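# Test a circuit board and sort it by light

## Task

Take the circuit board from the tray and set it flat in the tester with its components facing up, so both tester pins pass through the board's holes and its white connector faces the lone black post. Shut the lid until the hook latches it. When the signal light shows green or red, unlatch the lid by pressing the hook's small black tab down, open it, and place the board entirely inside the bin matching that color (the bins are loose; the board may be released once its center is under the bin rim). The wrong bin is a failure. At the end nothing may rely on the robot to stay in place, and nothing the robot is touching may drop more than about a fingernail's width once released.

## Robot and tools

ROBOT. Two Franka FR3 arms, left_arm and right_arm, each carrying a Robotiq 2F-140 two-finger gripper with a wrist camera. Bases: left_arm at (+0.004, +0.295, 0) m, right_arm at (0, -0.301, 0) m, both nearly unrotated about z. The shared scene frame has its origin on the table top midway between the arms; +x points out across the table, +z up, and left_arm sits on the +y side. The arm names do not correspond to image sides. Joint ranges in rad (base to hand): waist ±2.744, shoulder ±1.784, upper arm roll ±2.901, elbow -3.042 to -0.152, forearm roll ±2.807, wrist pitch 0.544 to 4.517, wrist roll ±3.016. The elbow never fully straightens.

GRIPPER GEOMETRY. Fingers extend along the gripper's +z axis and close along its y axis. The reported end_effector_position is the point between the pads when shut; fingertips stick out about 33 mm past it when closed and about 9 mm when fully open. Closing pushes the tips roughly 24 mm further from the arm, so keep that clearance above surfaces.

ROW FORMAT. Every motion command uses rows of 18 numbers, each in [-1, 1], always for both arms: left_arm dx, dy, dz, rx, ry, rz, then left gripper position, force_limit, speed; then the same nine for right_arm. dx..rz are an offset (not a pose) from the gripper's measured pose at the start of the action, expressed in that gripper's own axes; 1.0 equals 0.6 m of translation or 180 degrees of rotation, and rx, ry, rz form a single rotation vector. Gripper position: +1 fully open (140 mm), about -0.8 where pads touch, -1 closes until blocked. force_limit: -1 about 14 N, 0 about 60 N, +1 about 107 N (for parts up to 40 mm wide). speed: finger gap rate, -1 about 30 mm/s, 0 about 140, +1 about 250. To leave a gripper unchanged, repeat its last three numbers; 0 is itself a command.

execute_actions(actions): a list of actions run in sequence. Each action is a table of at most 15 rows, one per control step of 1/30 s; if shorter, its final row is held for the rest of the 15 steps. Every row is measured from the action's start pose, not from the preceding row. For a call's first action the start is the pose last reported. An empty list just returns the state and images. Each control step clips the commanded pose to within 70 mm and 16 degrees of the measured pose, then damped inverse kinematics drives the joints, favoring position over orientation. After an action the arm only continues to its last clipped pose, so large offsets need several actions.

move(target, speed, blocking): target is one 18-number row; offsets count from the pose in the latest result that shows one. Each gripper travels a straight path, all arms finishing together, lasting 0.5 to 10 s (cut off at 10 s). speed is the path top speed in m/s, 0.002 to 0.5, default 0.25; rotation up to twice that in rad/s. Rotation takes the shorter way. Paths ignore obstacles and the other arm; grippers lag, drift and may overshoot speed near full reach. Faster contact and targets set deeper past a surface press harder. Finger numbers are sent at the start. blocking=false returns after 0.5 s while the arm keeps going; then only wait or stop are accepted until a result shows the end. The extra 'move:' line reports the ending (done, off_target, moving, held, fault) and limits: paced means the sent pose was clipped, held means a check blocked steps (the arm may then jump faster). Distances to target are listed per gripper.

wait(seconds): 0 to 10; lets the scene run with last commands held; returns early if a running move ends. stop(): brakes a running move (needs stopping room; fingers continue). zoom_image(camera, region): region [x0, y0, x1, y1] in pixels of that camera's latest image, at most 504 by 504. read_manual(section): licence texts only. finished_scene(scene): ends the current scene (give its number); irreversible, so only call when the goal holds by itself.

RESULTS. The state line gives each gripper's position (m) and quat_wxyz in the scene frame; readings can be off, more at long reach. 'Hand target' lines show where the controller is now driving each gripper. 'pose unreachable' means a clearance check altered or blocked that arm's command. object_status: 0 moving, 1 stopped while opening, 2 stopped while closing (a grip), 3 reached the request or pads met (thin items may still be held). After a grip, confirm status 2. position_measured is in counts, 3 fully open to 230 pads touching, not linear. Stopped fingers stay put until the position number changes by 0.01 or more or the object slips; to squeeze harder, raise force_limit and switch position between -1 and -0.98.

CAMERAS. cam_high and cam_low are fixed, 896x504; cam_left_wrist and cam_right_wrist are 504x504 fisheye. Calibration (K, distortion, T_world_to_cam) is supplied and may be off by a few degrees and millimetres; results list changed values.

CAUTIONS. To keep an arm still, send the offset back to its desired pose in a reply's first call and zeros afterwards. Never let the arms collide or push each other. Joint load limits (N m): waist 20, shoulder 20, upper arm roll 18, elbow 18, forearm roll 12, wrist pitch 12, wrist roll 12, including held weight; reaching one freezes that arm 10 s and drops the rest of the call. Holding loads heats motors; a MOTOR HOT line warns, and an OVER-TEMPERATURE FAULT brakes the arm until cool. The scene keeps running while you compose replies. Objects may be tugged or nudged unexpectedly. Avoid drops, slips, slams, hard impacts and strong pushes, and never knock anything off the table. Prefer smooth, brief motions.

Each tool is called after "Call:" as name(argument=value, ...), one argument or row to a line, values as JSON.

## Session

Call:
execute_actions(
  actions=[],
)

Scene clock: 0.00 s.
left_arm: end_effector_position=(+0.5621, +0.2638, +0.4302) position_measured=3 object_status=3 end_effector_quat_wxyz=(-0.000, +0.913, -0.407, +0.021) | right_arm: end_effector_position=(+0.7623, -0.5513, +0.3085) position_measured=3 object_status=3 end_effector_quat_wxyz=(+0.224, -0.077, +0.826, -0.511)
Joint positions: left_arm=[-0.004 -0.017 -0.015 -1.556 -0.015  1.577 -0.781] | right_arm=[ 0.11   0.372 -0.229 -1.774 -1.449  2.315  2.313]
Joint velocities: left_arm=[ 0.    -0.    -0.001  0.001  0.001 -0.     0.   ] | right_arm=[-0.001 -0.    -0.001 -0.     0.001 -0.     0.   ]
Hand target (left_arm): +0.562, +0.264, +0.430; -0.000, +0.913, -0.407, +0.021
Hand target (right_arm): +0.762, -0.551, +0.308; +0.224, -0.077, +0.826, -0.511

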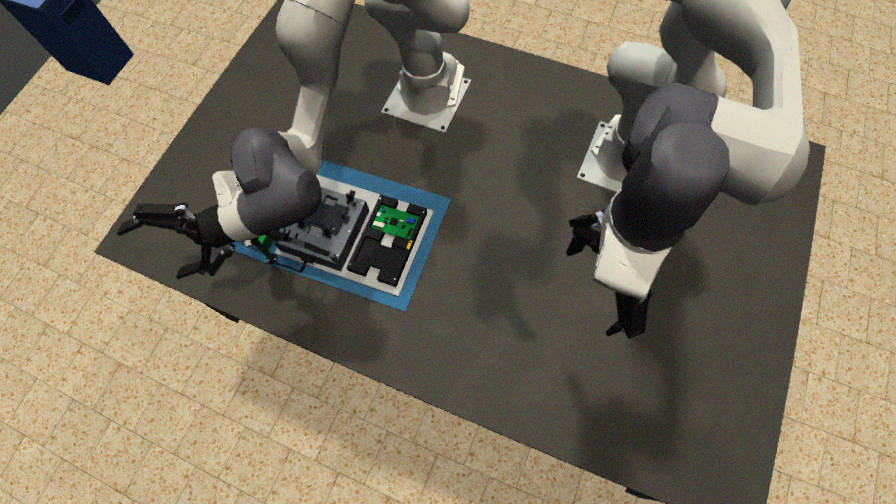

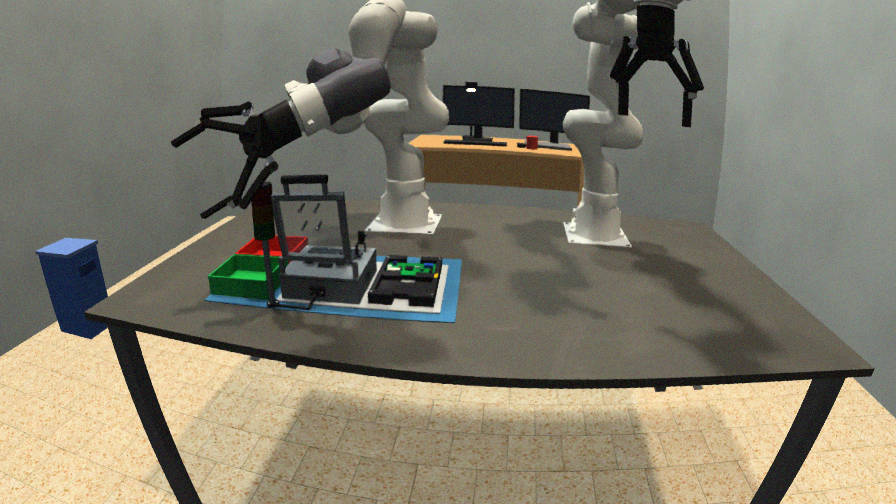

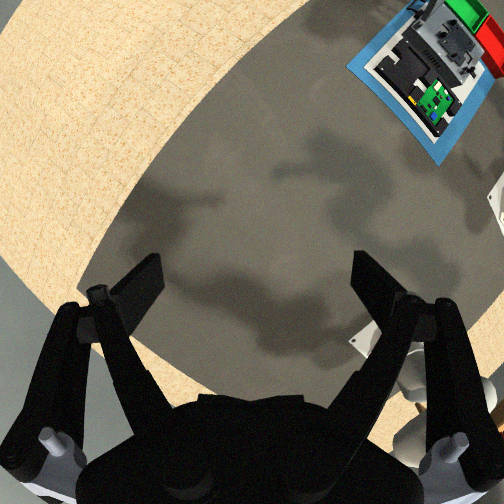

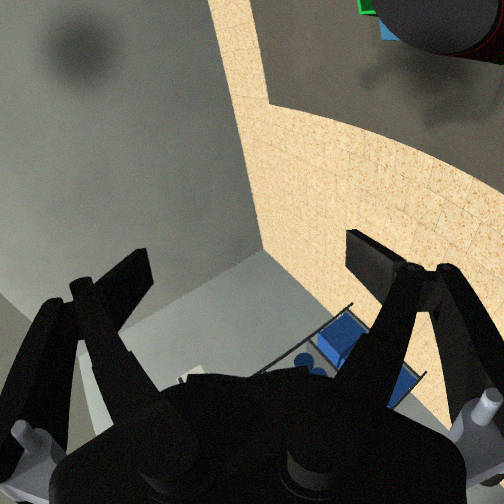

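Call:
zoom_image(
  camera="cam_high",
  region=[200, 140, 480, 330],
)

Call:
zoom_image(
  camera="cam_low",
  region=[190, 160, 480, 330],
)

Call:
zoom_image(
  camera="cam_left_wrist",
  region=[330, 0, 504, 174],
)

Region (200, 140, 480, 330) of cam_high's 896x504 image, scaled by 1.800, with more detail than that image has; it fills the top 342 rows of this view, and the rest is white.

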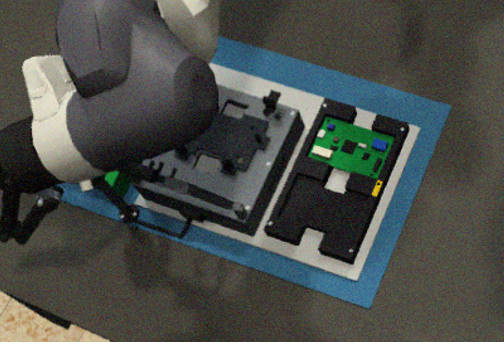

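Region (190, 160, 480, 330) of cam_low's 896x504 image, scaled by 1.738, with more detail than that image has; it fills the top 295 rows of this view, and the rest is white.

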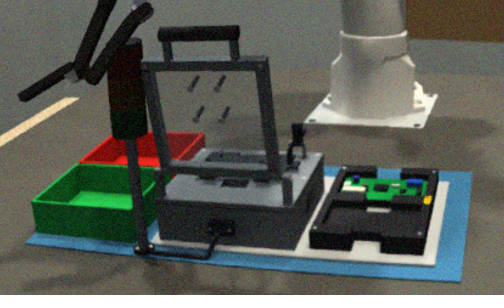

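Region (330, 0, 504, 174) of cam_left_wrist's 504x504 image, scaled by 2.897, with more detail than that image has.

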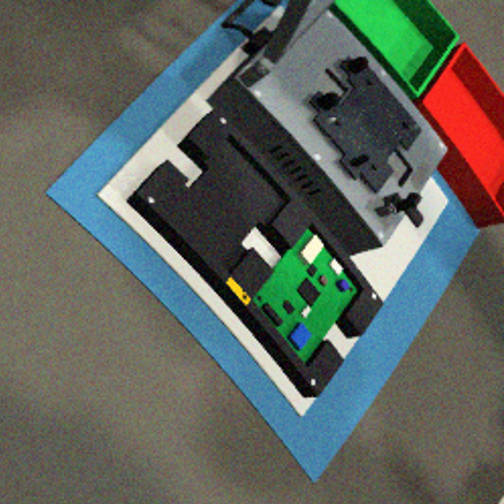

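Call:
move(
  target=[0,0,0,0,0,0,1,0,0, -0.068,-0.21,-0.09,0,0,0,1,0,0],
  speed=0.25,
)

Scene clock: 99.67 s.
left_arm: end_effector_position=(+0.5621, +0.2638, +0.4302) position_measured=3 object_status=3 end_effector_quat_wxyz=(-0.000, +0.913, -0.407, +0.021) | right_arm: end_effector_position=(+0.7598, -0.5542, +0.4518) position_measured=3 object_status=3 end_effector_quat_wxyz=(+0.228, -0.072, +0.826, -0.510)
Joint positions: left_arm=[-0.004 -0.017 -0.015 -1.556 -0.015  1.577 -0.781] | right_arm=[ 0.102  0.236 -0.212 -1.658 -1.275  2.25   2.011]
Joint velocities: left_arm=[-0.001 -0.001  0.001 -0.001  0.001  0.     0.   ] | right_arm=[-0.001 -0.     0.    -0.     0.003 -0.003 -0.032]
Hand target (left_arm): +0.562, +0.264, +0.430; -0.000, +0.913, -0.407, +0.021
Hand target (right_arm): +0.759, -0.555, +0.451; +0.223, -0.076, +0.826, -0.512
Off the commanded pose (left_arm): 0.000 m, 0 deg.
Off the commanded pose (right_arm): 0.003 m, 1 deg.
move: done
camera_calibration (this result's frames):
cam_left_wrist: T_world_to_cam=[[-0.765479, -0.641095, -0.0551188, 0.628215], [-0.625943, 0.722051, 0.294683, 0.0504934], [-0.149121, 0.260075, -0.954004, 0.602429], [0, 0, 0, 1]] pos_world=[0.602327, 0.20961, 0.594466]
cam_right_wrist: T_world_to_cam=[[0.194553, 0.503059, -0.842069, 0.513493], [0.703384, 0.526793, 0.477221, -0.443304], [0.683667, -0.685143, -0.251354, -0.613311], [0, 0, 0, 1]] pos_world=[0.631212, -0.444994, 0.489792]

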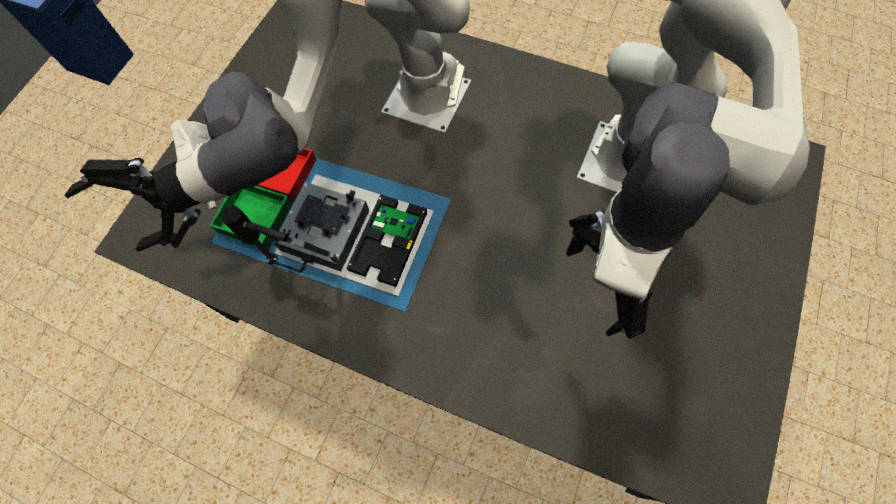

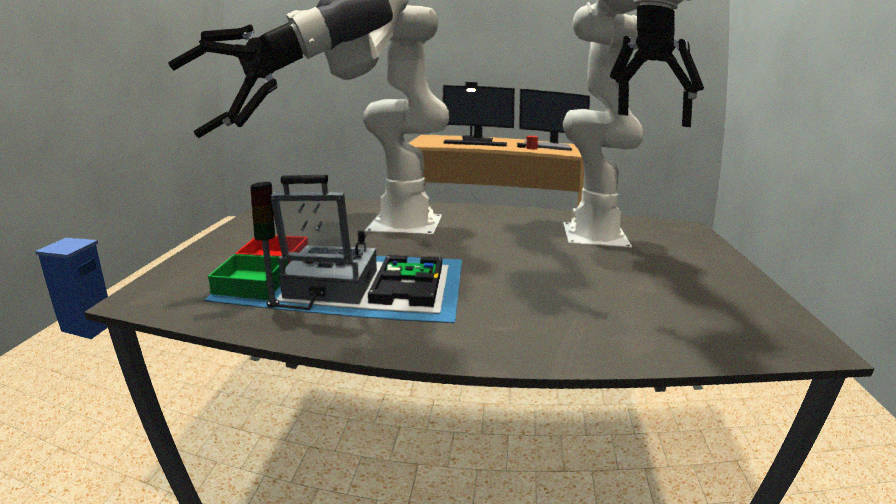

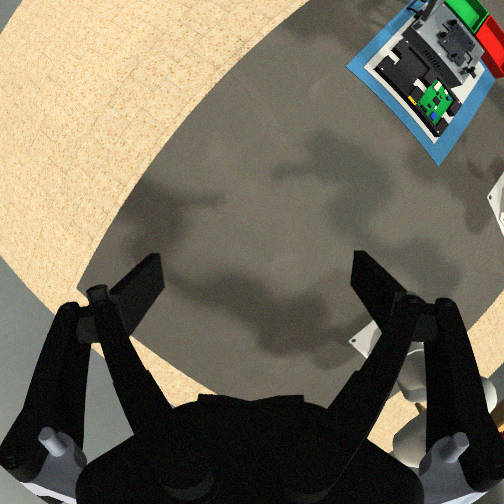

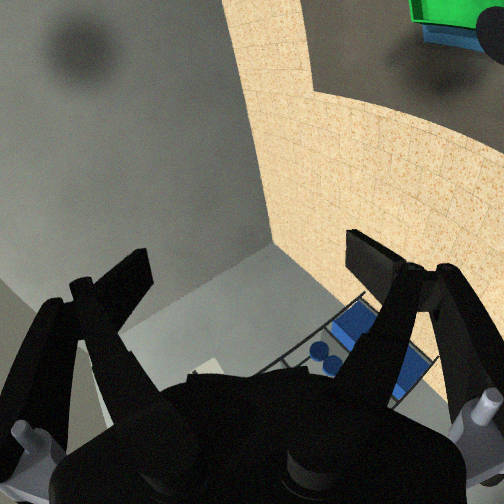

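Call:
zoom_image(
  camera="cam_high",
  region=[200, 140, 460, 320],
)

Region (200, 140, 460, 320) of cam_high's 896x504 image, scaled by 1.938, with more detail than that image has; it fills the top 349 rows of this view, and the rest is white.

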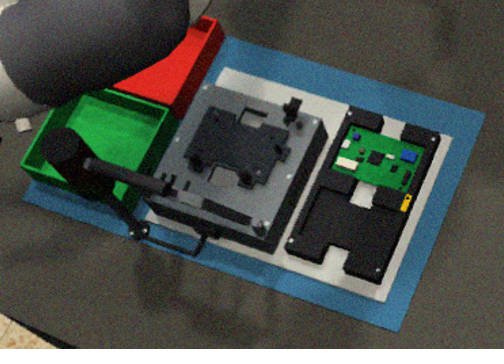

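Call:
move(
  target=[0,0,0,0,0,0,1,0,0, 0.206,0.305,-0.559,-0.3797,-0.1451,-0.388,1,0,0],
  speed=0.25,
)

Scene clock: 125.37 s.
left_arm: end_effector_position=(+0.5621, +0.2638, +0.4302) position_measured=3 object_status=3 end_effector_quat_wxyz=(-0.000, +0.913, -0.407, +0.021) | right_arm: end_effector_position=(+0.5265, -0.2412, +0.3787) position_measured=3 object_status=3 end_effector_quat_wxyz=(-0.011, +0.703, -0.711, +0.004)
Joint positions: left_arm=[-0.004 -0.017 -0.015 -1.556 -0.015  1.577 -0.781] | right_arm=[ 0.489 -0.128 -0.361 -1.803 -0.038  1.705  0.156]
Joint velocities: left_arm=[ 0.001 -0.001 -0.     0.    -0.001  0.001  0.   ] | right_arm=[-0.001  0.001  0.002  0.001  0.002 -0.005 -0.03 ]
Hand target (left_arm): +0.562, +0.264, +0.430; -0.000, +0.913, -0.407, +0.021
Hand target (right_arm): +0.525, -0.241, +0.378; -0.009, +0.707, -0.707, +0.002
Off the commanded pose (left_arm): 0.000 m, 0 deg.
Off the commanded pose (right_arm): 0.006 m, 1 deg.
move: off_target (right_arm)
camera_calibration (this result's frames):
cam_left_wrist: T_world_to_cam=[[-0.765479, -0.641095, -0.0551187, 0.628215], [-0.625943, 0.722051, 0.294683, 0.0504933], [-0.149121, 0.260075, -0.954004, 0.602428], [0, 0, 0, 1]] pos_world=[0.602327, 0.20961, 0.594466]
cam_right_wrist: T_world_to_cam=[[-0.994364, 0.104932, -0.0151518, 0.55663], [0.0955463, 0.948865, 0.300876, 0.079385], [0.0459487, 0.297733, -0.953543, 0.580984], [0, 0, 0, 1]] pos_world=[0.519212, -0.306712, 0.538542]

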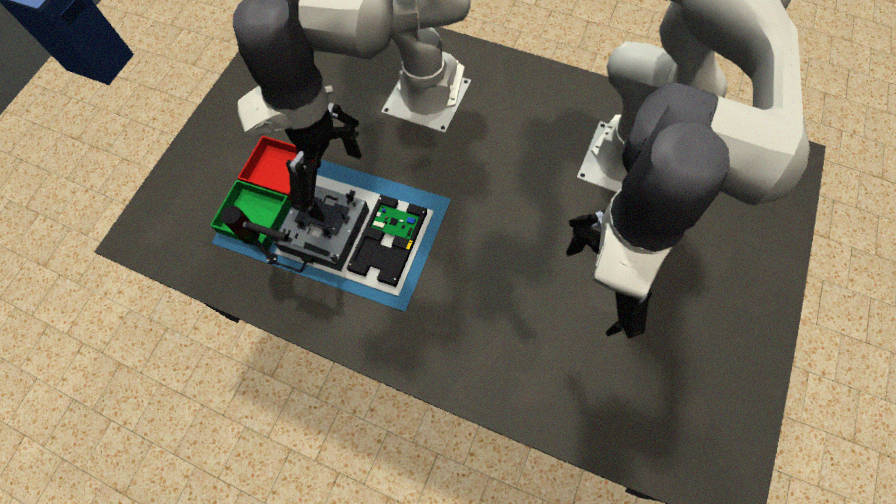

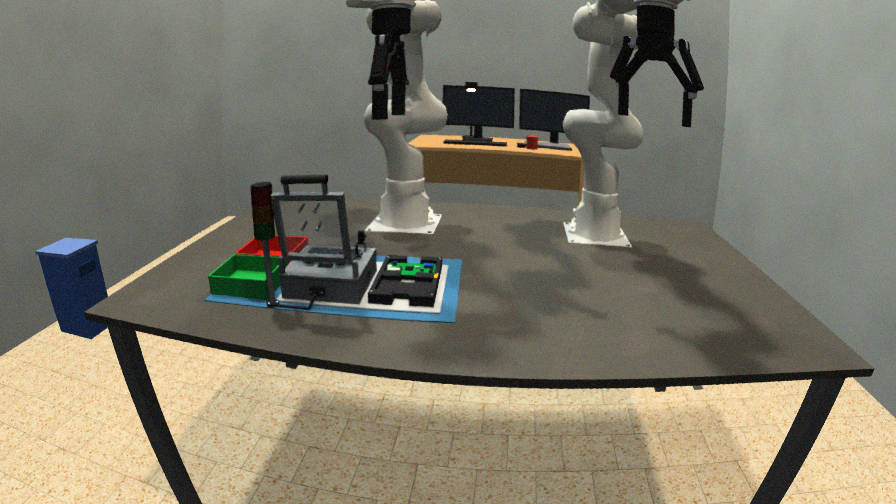

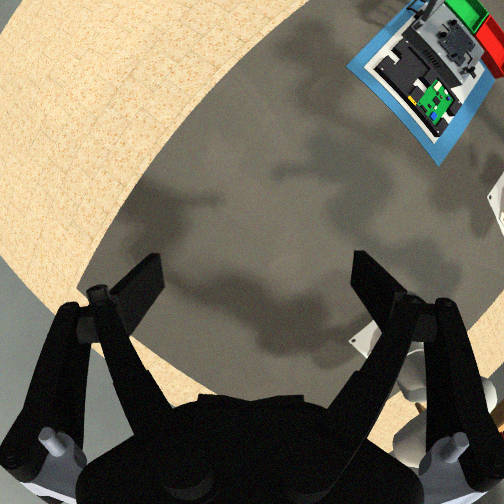

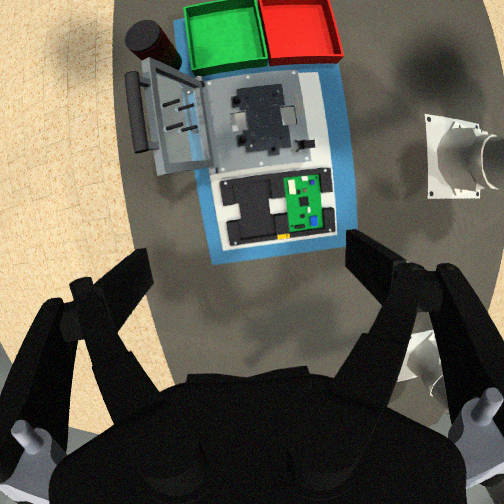

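Call:
zoom_image(
  camera="cam_right_wrist",
  region=[110, 0, 370, 260],
)

Region (110, 0, 370, 260) of cam_right_wrist's 504x504 image, scaled by 1.938, with more detail than that image has.

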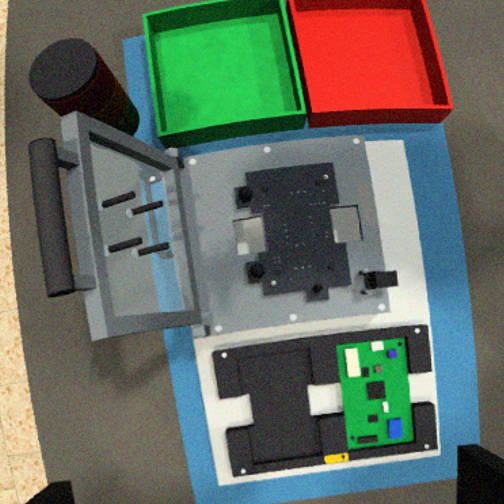

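Call:
zoom_image(
  camera="cam_high",
  region=[200, 60, 480, 320],
)

Region (200, 60, 480, 320) of cam_high's 896x504 image, scaled by 1.800, with more detail than that image has; it fills the top 468 rows of this view, and the rest is white.

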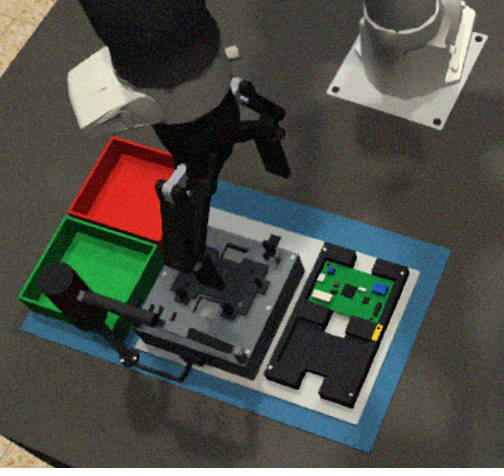

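Call:
move(
  target=[0,0,0,0,0,0,1,0,0, -0.0045,0.189,0.2645,0,0,-0.97,1,0,0],
  speed=0.4,
)

Scene clock: 229.23 s.
left_arm: end_effector_position=(+0.5621, +0.2638, +0.4302) position_measured=3 object_status=3 end_effector_quat_wxyz=(-0.000, +0.913, -0.407, +0.021) | right_arm: end_effector_position=(+0.4147, -0.2224, +0.2110) position_measured=3 object_status=3 end_effector_quat_wxyz=(-0.004, +0.742, +0.671, +0.013)
Joint positions: left_arm=[-0.004 -0.017 -0.015 -1.556 -0.015  1.577 -0.781] | right_arm=[ 1.414 -0.892 -1.069 -2.443 -0.773  1.839 -2.24 ]
Joint velocities: left_arm=[ 0.001 -0.001  0.001  0.001 -0.    -0.     0.002] | right_arm=[ 0.001  0.    -0.    -0.     0.    -0.004 -0.027]
Hand target (left_arm): +0.562, +0.264, +0.430; -0.000, +0.913, -0.407, +0.021
Hand target (right_arm): +0.414, -0.224, +0.211; -0.004, +0.738, +0.675, +0.011
Off the commanded pose (left_arm): 0.000 m, 0 deg.
Off the commanded pose (right_arm): 0.015 m, 1 deg.
move: off_target (right_arm)
camera_calibration (this result's frames):
cam_left_wrist: T_world_to_cam=[[-0.765479, -0.641095, -0.0551186, 0.628215], [-0.625943, 0.722051, 0.294683, 0.0504933], [-0.149121, 0.260075, -0.954004, 0.602429], [0, 0, 0, 1]] pos_world=[0.602327, 0.20961, 0.594466]
cam_right_wrist: T_world_to_cam=[[0.981094, -0.193081, 0.0131907, -0.450461], [-0.18961, -0.94533, 0.265328, -0.172829], [-0.0387604, -0.262813, -0.964068, 0.333301], [0, 0, 0, 1]] pos_world=[0.422093, -0.16276, 0.373123]

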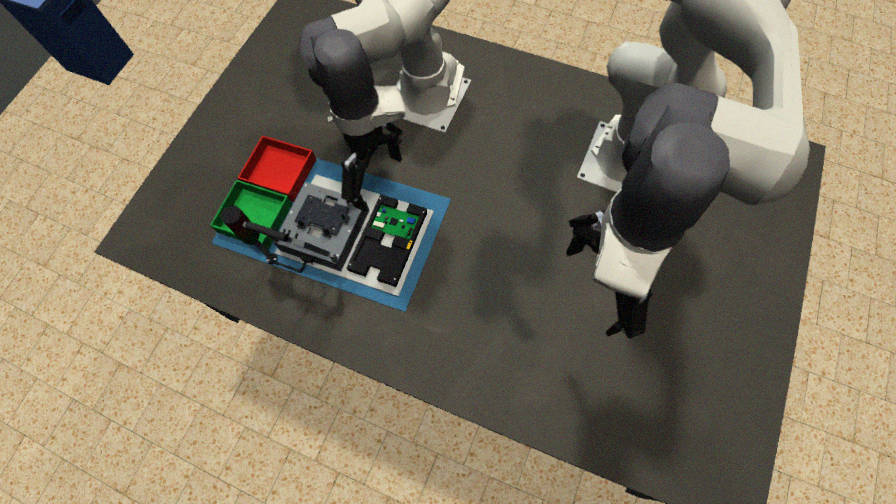

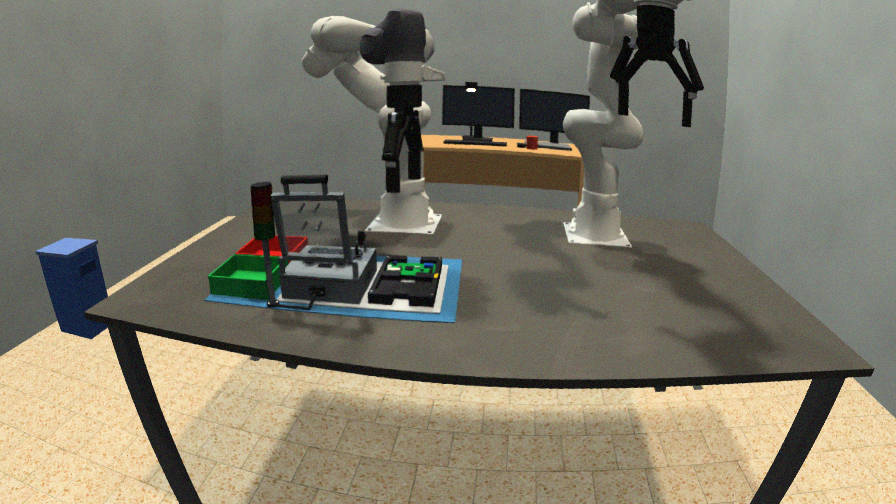

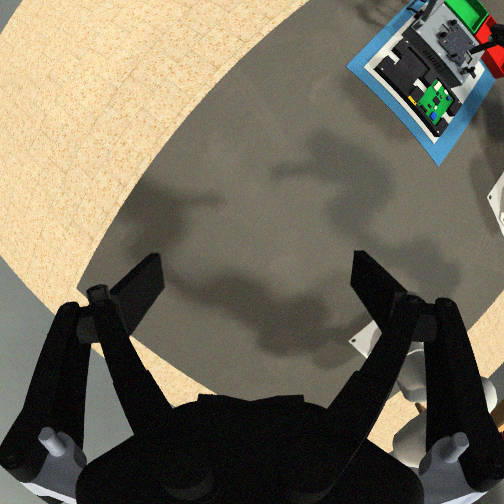

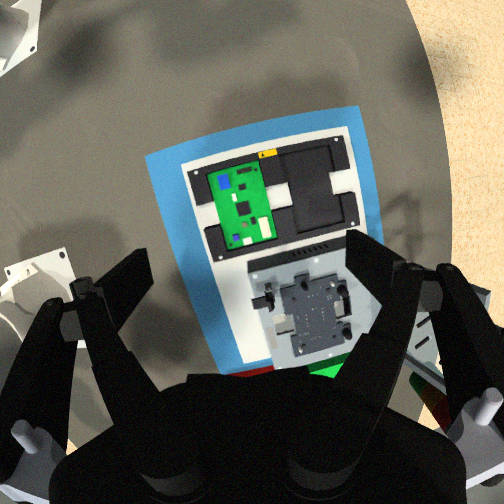

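Call:
zoom_image(
  camera="cam_right_wrist",
  region=[170, 120, 380, 330],
)

Region (170, 120, 380, 330) of cam_right_wrist's 504x504 image, scaled by 2.400, with more detail than that image has.

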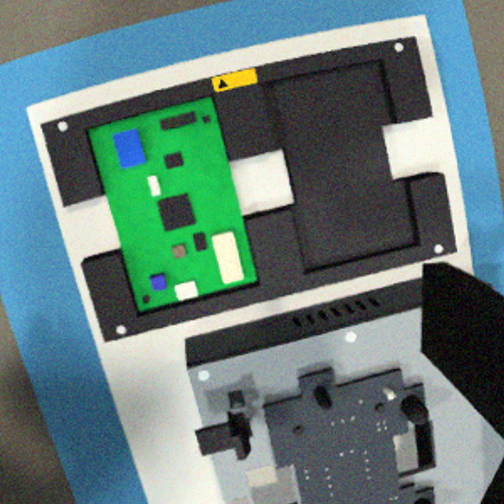

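Call:
zoom_image(
  camera="cam_right_wrist",
  region=[240, 250, 370, 380],
)

Call:
zoom_image(
  camera="cam_high",
  region=[260, 160, 400, 290],
)

Call:
zoom_image(
  camera="cam_low",
  region=[260, 170, 400, 310],
)

Region (240, 250, 370, 380) of cam_right_wrist's 504x504 image, scaled by 3.877, with more detail than that image has.

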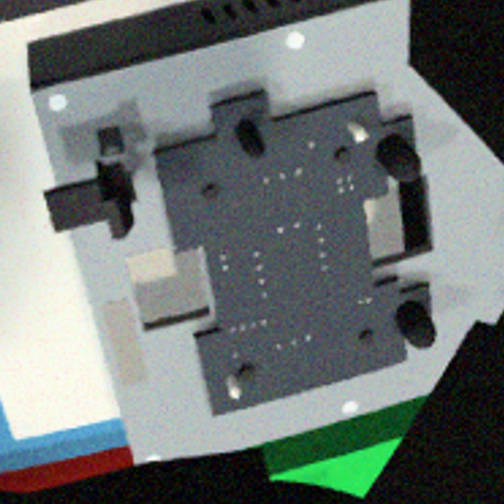

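Region (260, 160, 400, 290) of cam_high's 896x504 image, scaled by 3.600, with more detail than that image has; it fills the top 468 rows of this view, and the rest is white.

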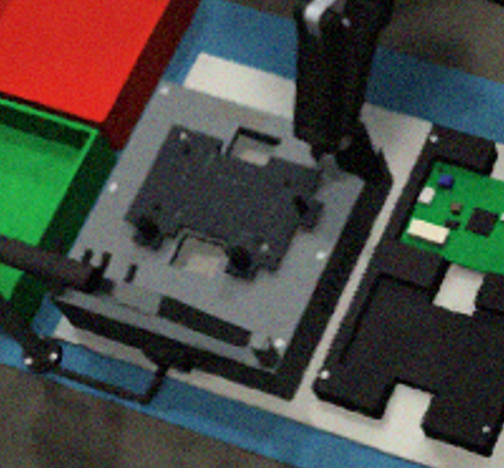

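Region (260, 170, 400, 310) of cam_low's 896x504 image, scaled by 3.600, with more detail than that image has.

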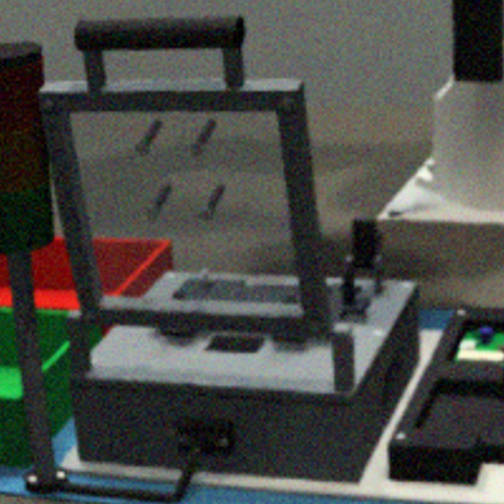

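Call:
move(
  target=[0,0,0,0,0,0,1,0,0, 0.0288,-0.0025,0.168,0.004,-0.0076,-0.046,0.55,0,0],
  speed=0.2,
)

Scene clock: 298.53 s.
left_arm: end_effector_position=(+0.5621, +0.2638, +0.4302) position_measured=3 object_status=3 end_effector_quat_wxyz=(-0.000, +0.913, -0.407, +0.021) | right_arm: end_effector_position=(+0.4124, -0.2026, +0.1104) position_measured=59 object_status=3 end_effector_quat_wxyz=(-0.002, +0.691, +0.722, -0.004)
Joint positions: left_arm=[-0.004 -0.017 -0.015 -1.556 -0.015  1.577 -0.781] | right_arm=[ 1.594 -0.842 -1.342 -2.525 -0.943  2.026 -2.266]
Joint velocities: left_arm=[-0.001 -0.     0.     0.     0.001 -0.001  0.   ] | right_arm=[ 0.003 -0.002 -0.003  0.    -0.006  0.008 -0.   ]
Hand target (left_arm): +0.562, +0.264, +0.430; -0.000, +0.913, -0.407, +0.021
Hand target (right_arm): +0.414, -0.201, +0.111; -0.002, +0.690, +0.723, -0.000
Off the commanded pose (left_arm): 0.000 m, 0 deg.
Off the commanded pose (right_arm): 0.004 m, 0 deg.
move: off_target (right_arm)
camera_calibration (this result's frames):
cam_left_wrist: T_world_to_cam=[[-0.765479, -0.641095, -0.0551187, 0.628215], [-0.625943, 0.722051, 0.294683, 0.0504934], [-0.149121, 0.260075, -0.954004, 0.602429], [0, 0, 0, 1]] pos_world=[0.602327, 0.209611, 0.594466]
cam_right_wrist: T_world_to_cam=[[0.998777, -0.0493871, -0.0024524, -0.419576], [-0.0465113, -0.955142, 0.292472, -0.191891], [-0.0167867, -0.292, -0.956271, 0.225617], [0, 0, 0, 1]] pos_world=[0.413925, -0.138125, 0.270844]

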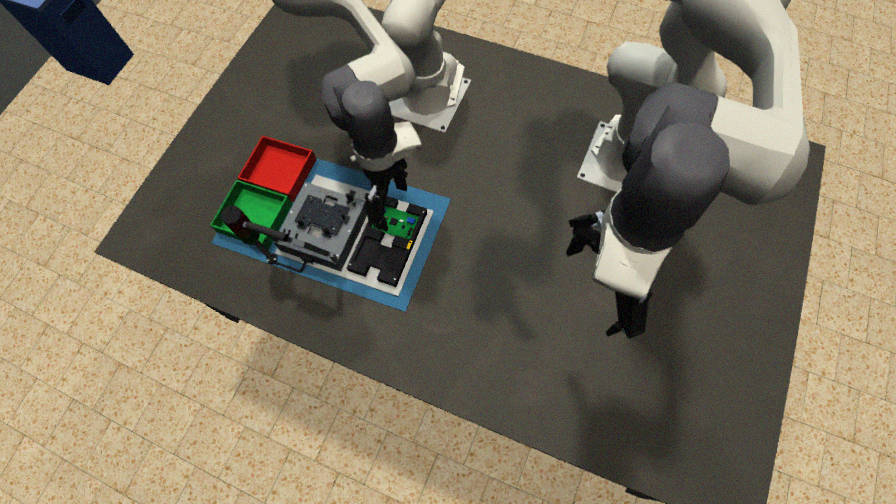

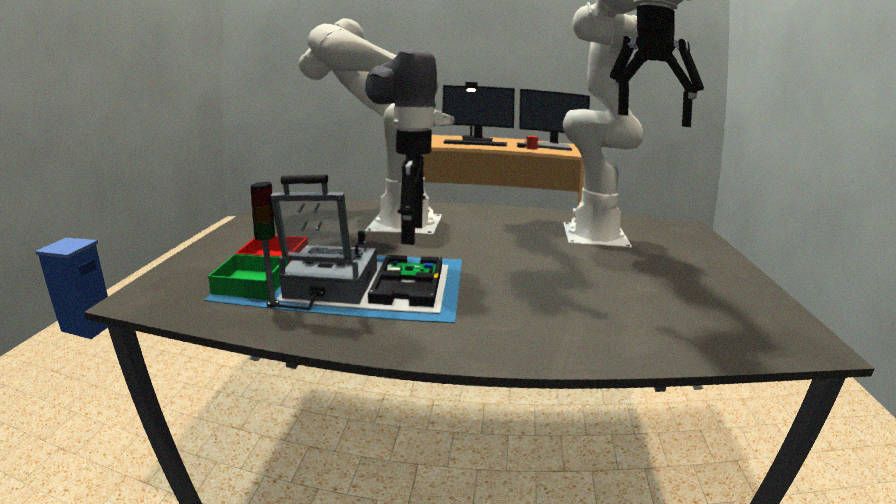

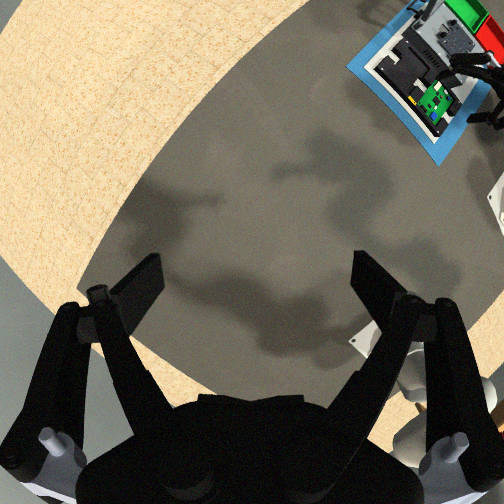

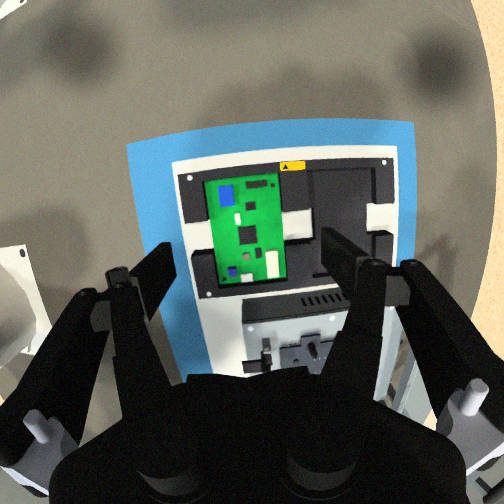

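Call:
zoom_image(
  camera="cam_right_wrist",
  region=[140, 140, 400, 400],
)

Region (140, 140, 400, 400) of cam_right_wrist's 504x504 image, scaled by 1.938, with more detail than that image has.

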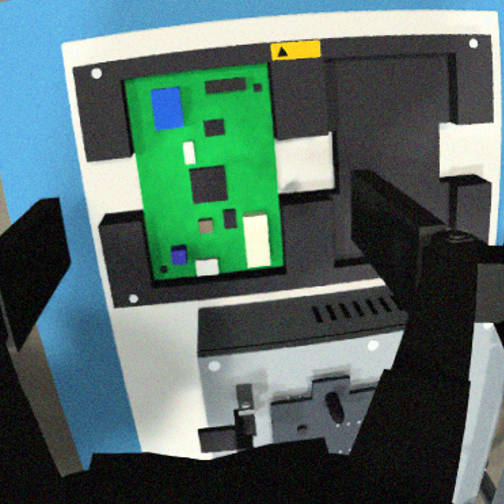

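Call:
move(
  target=[0,0,0,0,0,0,1,0,0, 0.021,0.002,0.0757,0,0,0,0.32,0,0],
  speed=0.1,
)

Call:
zoom_image(
  camera="cam_right_wrist",
  region=[120, 140, 380, 400],
)

Call:
zoom_image(
  camera="cam_low",
  region=[340, 200, 480, 320],
)

Scene clock: 343.03 s.
left_arm: end_effector_position=(+0.5621, +0.2638, +0.4302) position_measured=3 object_status=3 end_effector_quat_wxyz=(-0.000, +0.913, -0.407, +0.021) | right_arm: end_effector_position=(+0.4103, -0.1908, +0.0649) position_measured=89 object_status=3 end_effector_quat_wxyz=(-0.003, +0.688, +0.726, -0.006)
Joint positions: left_arm=[-0.004 -0.017 -0.015 -1.556 -0.015  1.577 -0.781] | right_arm=[ 1.71  -0.808 -1.498 -2.539 -1.018  2.129 -2.219]
Joint velocities: left_arm=[-0.002  0.001 -0.     0.     0.001 -0.    -0.002] | right_arm=[ 0.002  0.002 -0.001  0.001 -0.001  0.013  0.018]
Hand target (left_arm): +0.562, +0.264, +0.430; -0.000, +0.913, -0.407, +0.021
Hand target (right_arm): +0.412, -0.190, +0.065; -0.003, +0.691, +0.723, -0.004
Off the commanded pose (left_arm): 0.000 m, 0 deg.
Off the commanded pose (right_arm): 0.003 m, 1 deg.
move: done
camera_calibration (this result's frames):
cam_left_wrist: T_world_to_cam=[[-0.76548, -0.641095, -0.0551189, 0.628215], [-0.625942, 0.722051, 0.294683, 0.0504933], [-0.149121, 0.260075, -0.954004, 0.602428], [0, 0, 0, 1]] pos_world=[0.602327, 0.20961, 0.594466]
cam_right_wrist: T_world_to_cam=[[0.999177, -0.0396123, -0.0087071, -0.414867], [-0.0353037, -0.955135, 0.294058, -0.172125], [-0.0199648, -0.293509, -0.955748, 0.186544], [0, 0, 0, 1]] pos_world=[0.412173, -0.126084, 0.225292]

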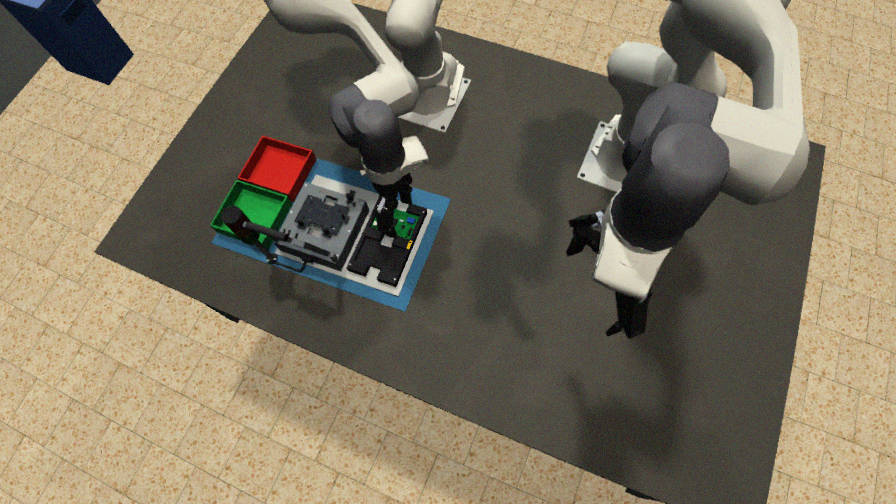

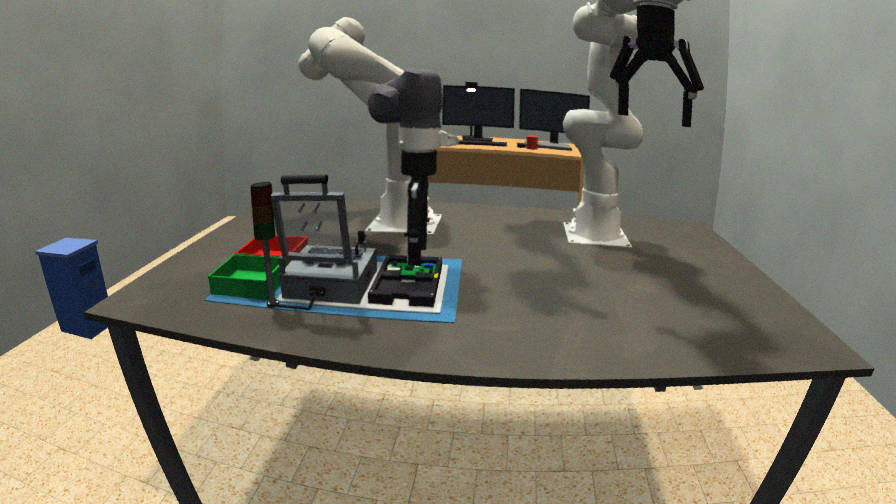

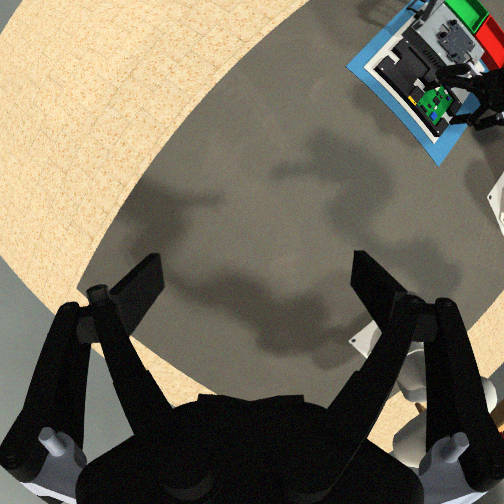

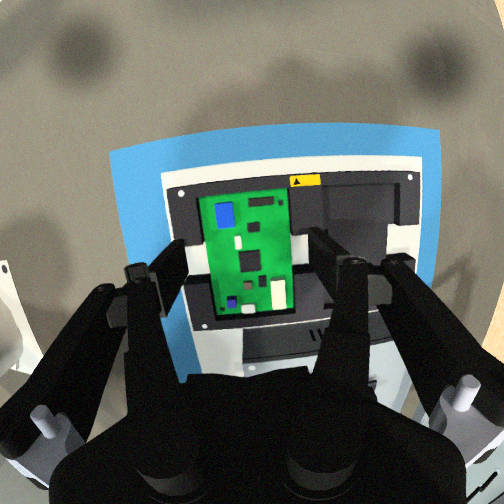

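Region (120, 140, 380, 400) of cam_right_wrist's 504x504 image, scaled by 1.938, with more detail than that image has.

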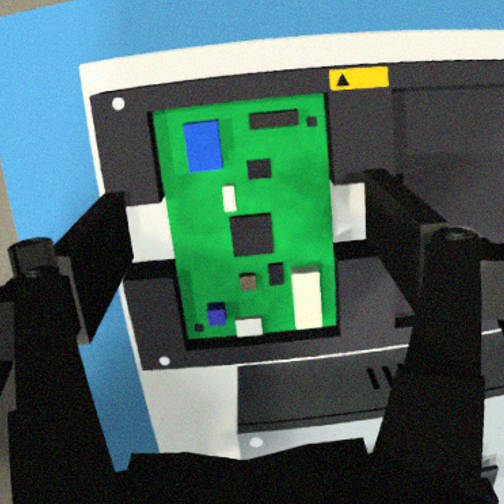

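Region (340, 200, 480, 320) of cam_low's 896x504 image, scaled by 3.600, with more detail than that image has; it fills the top 432 rows of this view, and the rest is white.

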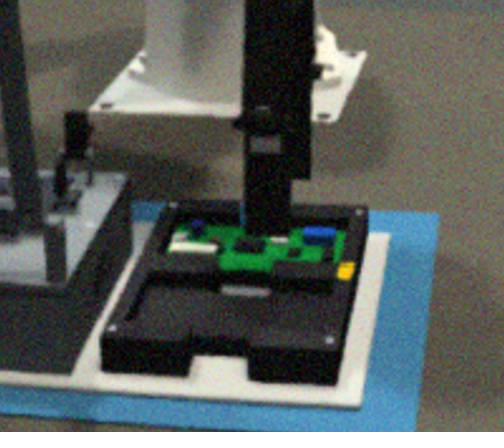

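Call:
move(
  target=[0,0,0,0,0,0,1,0,0, -0.020,0.0007,0.0165,0,0,0,0.24,0,0],
  speed=0.05,
)

Call:
zoom_image(
  camera="cam_right_wrist",
  region=[120, 140, 380, 400],
)

Call:
zoom_image(
  camera="cam_low",
  region=[340, 200, 480, 320],
)

Scene clock: 419.63 s.
left_arm: end_effector_position=(+0.5621, +0.2638, +0.4302) position_measured=3 object_status=3 end_effector_quat_wxyz=(-0.000, +0.913, -0.407, +0.021) | right_arm: end_effector_position=(+0.4104, -0.2026, +0.0557) position_measured=99 object_status=3 end_effector_quat_wxyz=(-0.003, +0.690, +0.723, -0.008)
Joint positions: left_arm=[-0.004 -0.017 -0.015 -1.556 -0.015  1.577 -0.781] | right_arm=[ 1.698 -0.816 -1.526 -2.545 -1.046  2.137 -2.223]
Joint velocities: left_arm=[-0.001 -0.     0.001 -0.001 -0.001  0.     0.   ] | right_arm=[ 0.001 -0.01  -0.001  0.    -0.017  0.001 -0.008]
Hand target (left_arm): +0.562, +0.264, +0.430; -0.000, +0.913, -0.407, +0.021
Hand target (right_arm): +0.411, -0.202, +0.055; -0.004, +0.688, +0.726, -0.006
Off the commanded pose (left_arm): 0.000 m, 0 deg.
Off the commanded pose (right_arm): 0.001 m, 0 deg.
move: done
camera_calibration (this result's frames):
cam_left_wrist: T_world_to_cam=[[-0.765479, -0.641095, -0.0551188, 0.628215], [-0.625943, 0.722051, 0.294683, 0.0504935], [-0.149121, 0.260075, -0.954004, 0.602429], [0, 0, 0, 1]] pos_world=[0.602327, 0.20961, 0.594466]
cam_right_wrist: T_world_to_cam=[[0.998866, -0.0464107, -0.0106359, -0.416686], [-0.0411752, -0.954138, 0.296521, -0.17823], [-0.0239098, -0.295747, -0.954967, 0.175386], [0, 0, 0, 1]] pos_world=[0.413068, -0.137525, 0.215904]

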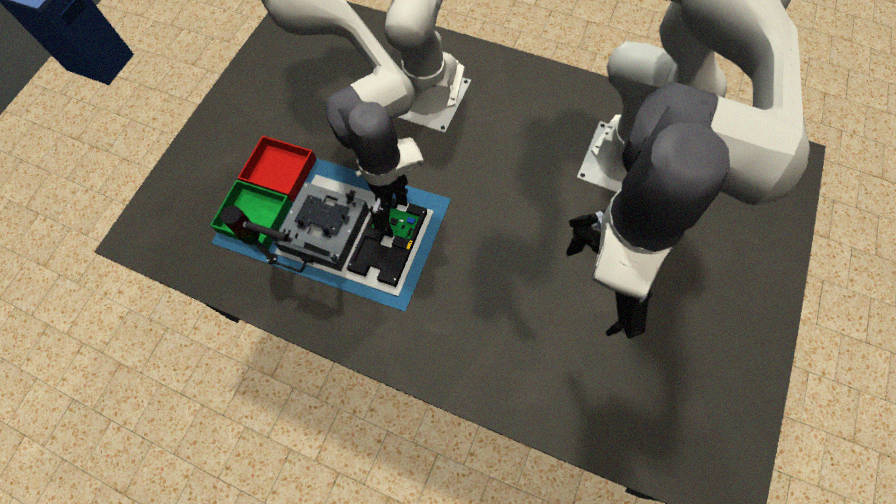

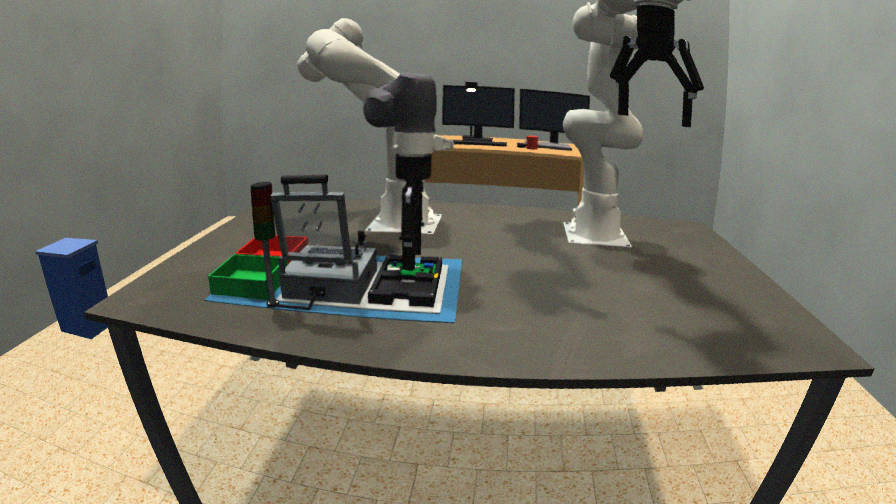

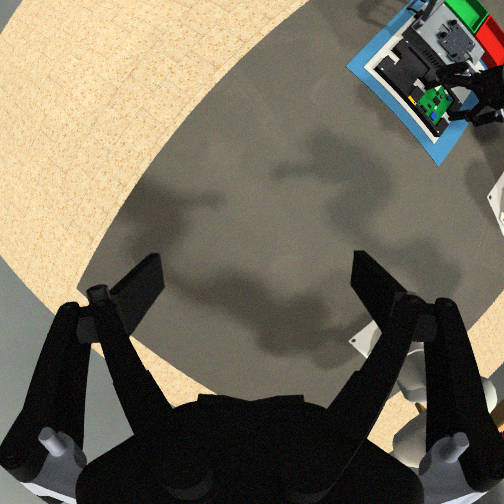

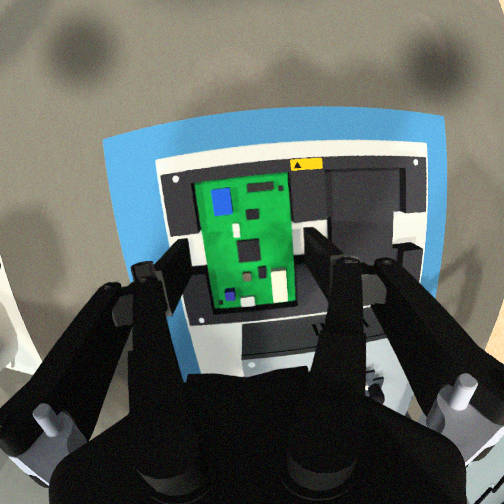

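Region (120, 140, 380, 400) of cam_right_wrist's 504x504 image, scaled by 1.938, with more detail than that image has.

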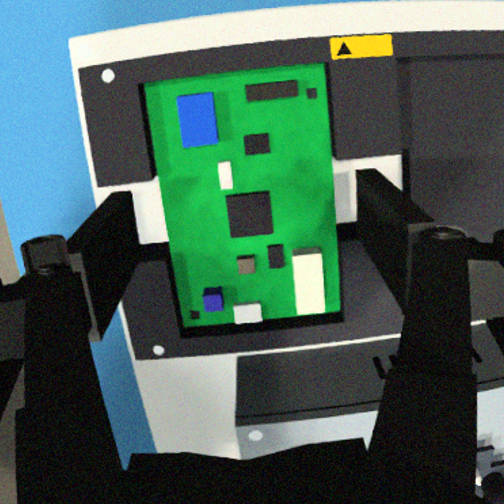

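Region (340, 200, 480, 320) of cam_low's 896x504 image, scaled by 3.600, with more detail than that image has; it fills the top 432 rows of this view, and the rest is white.

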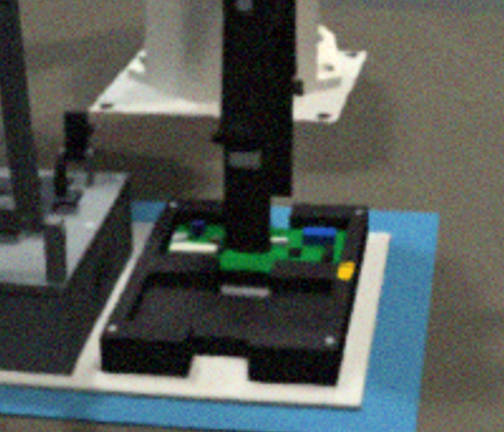

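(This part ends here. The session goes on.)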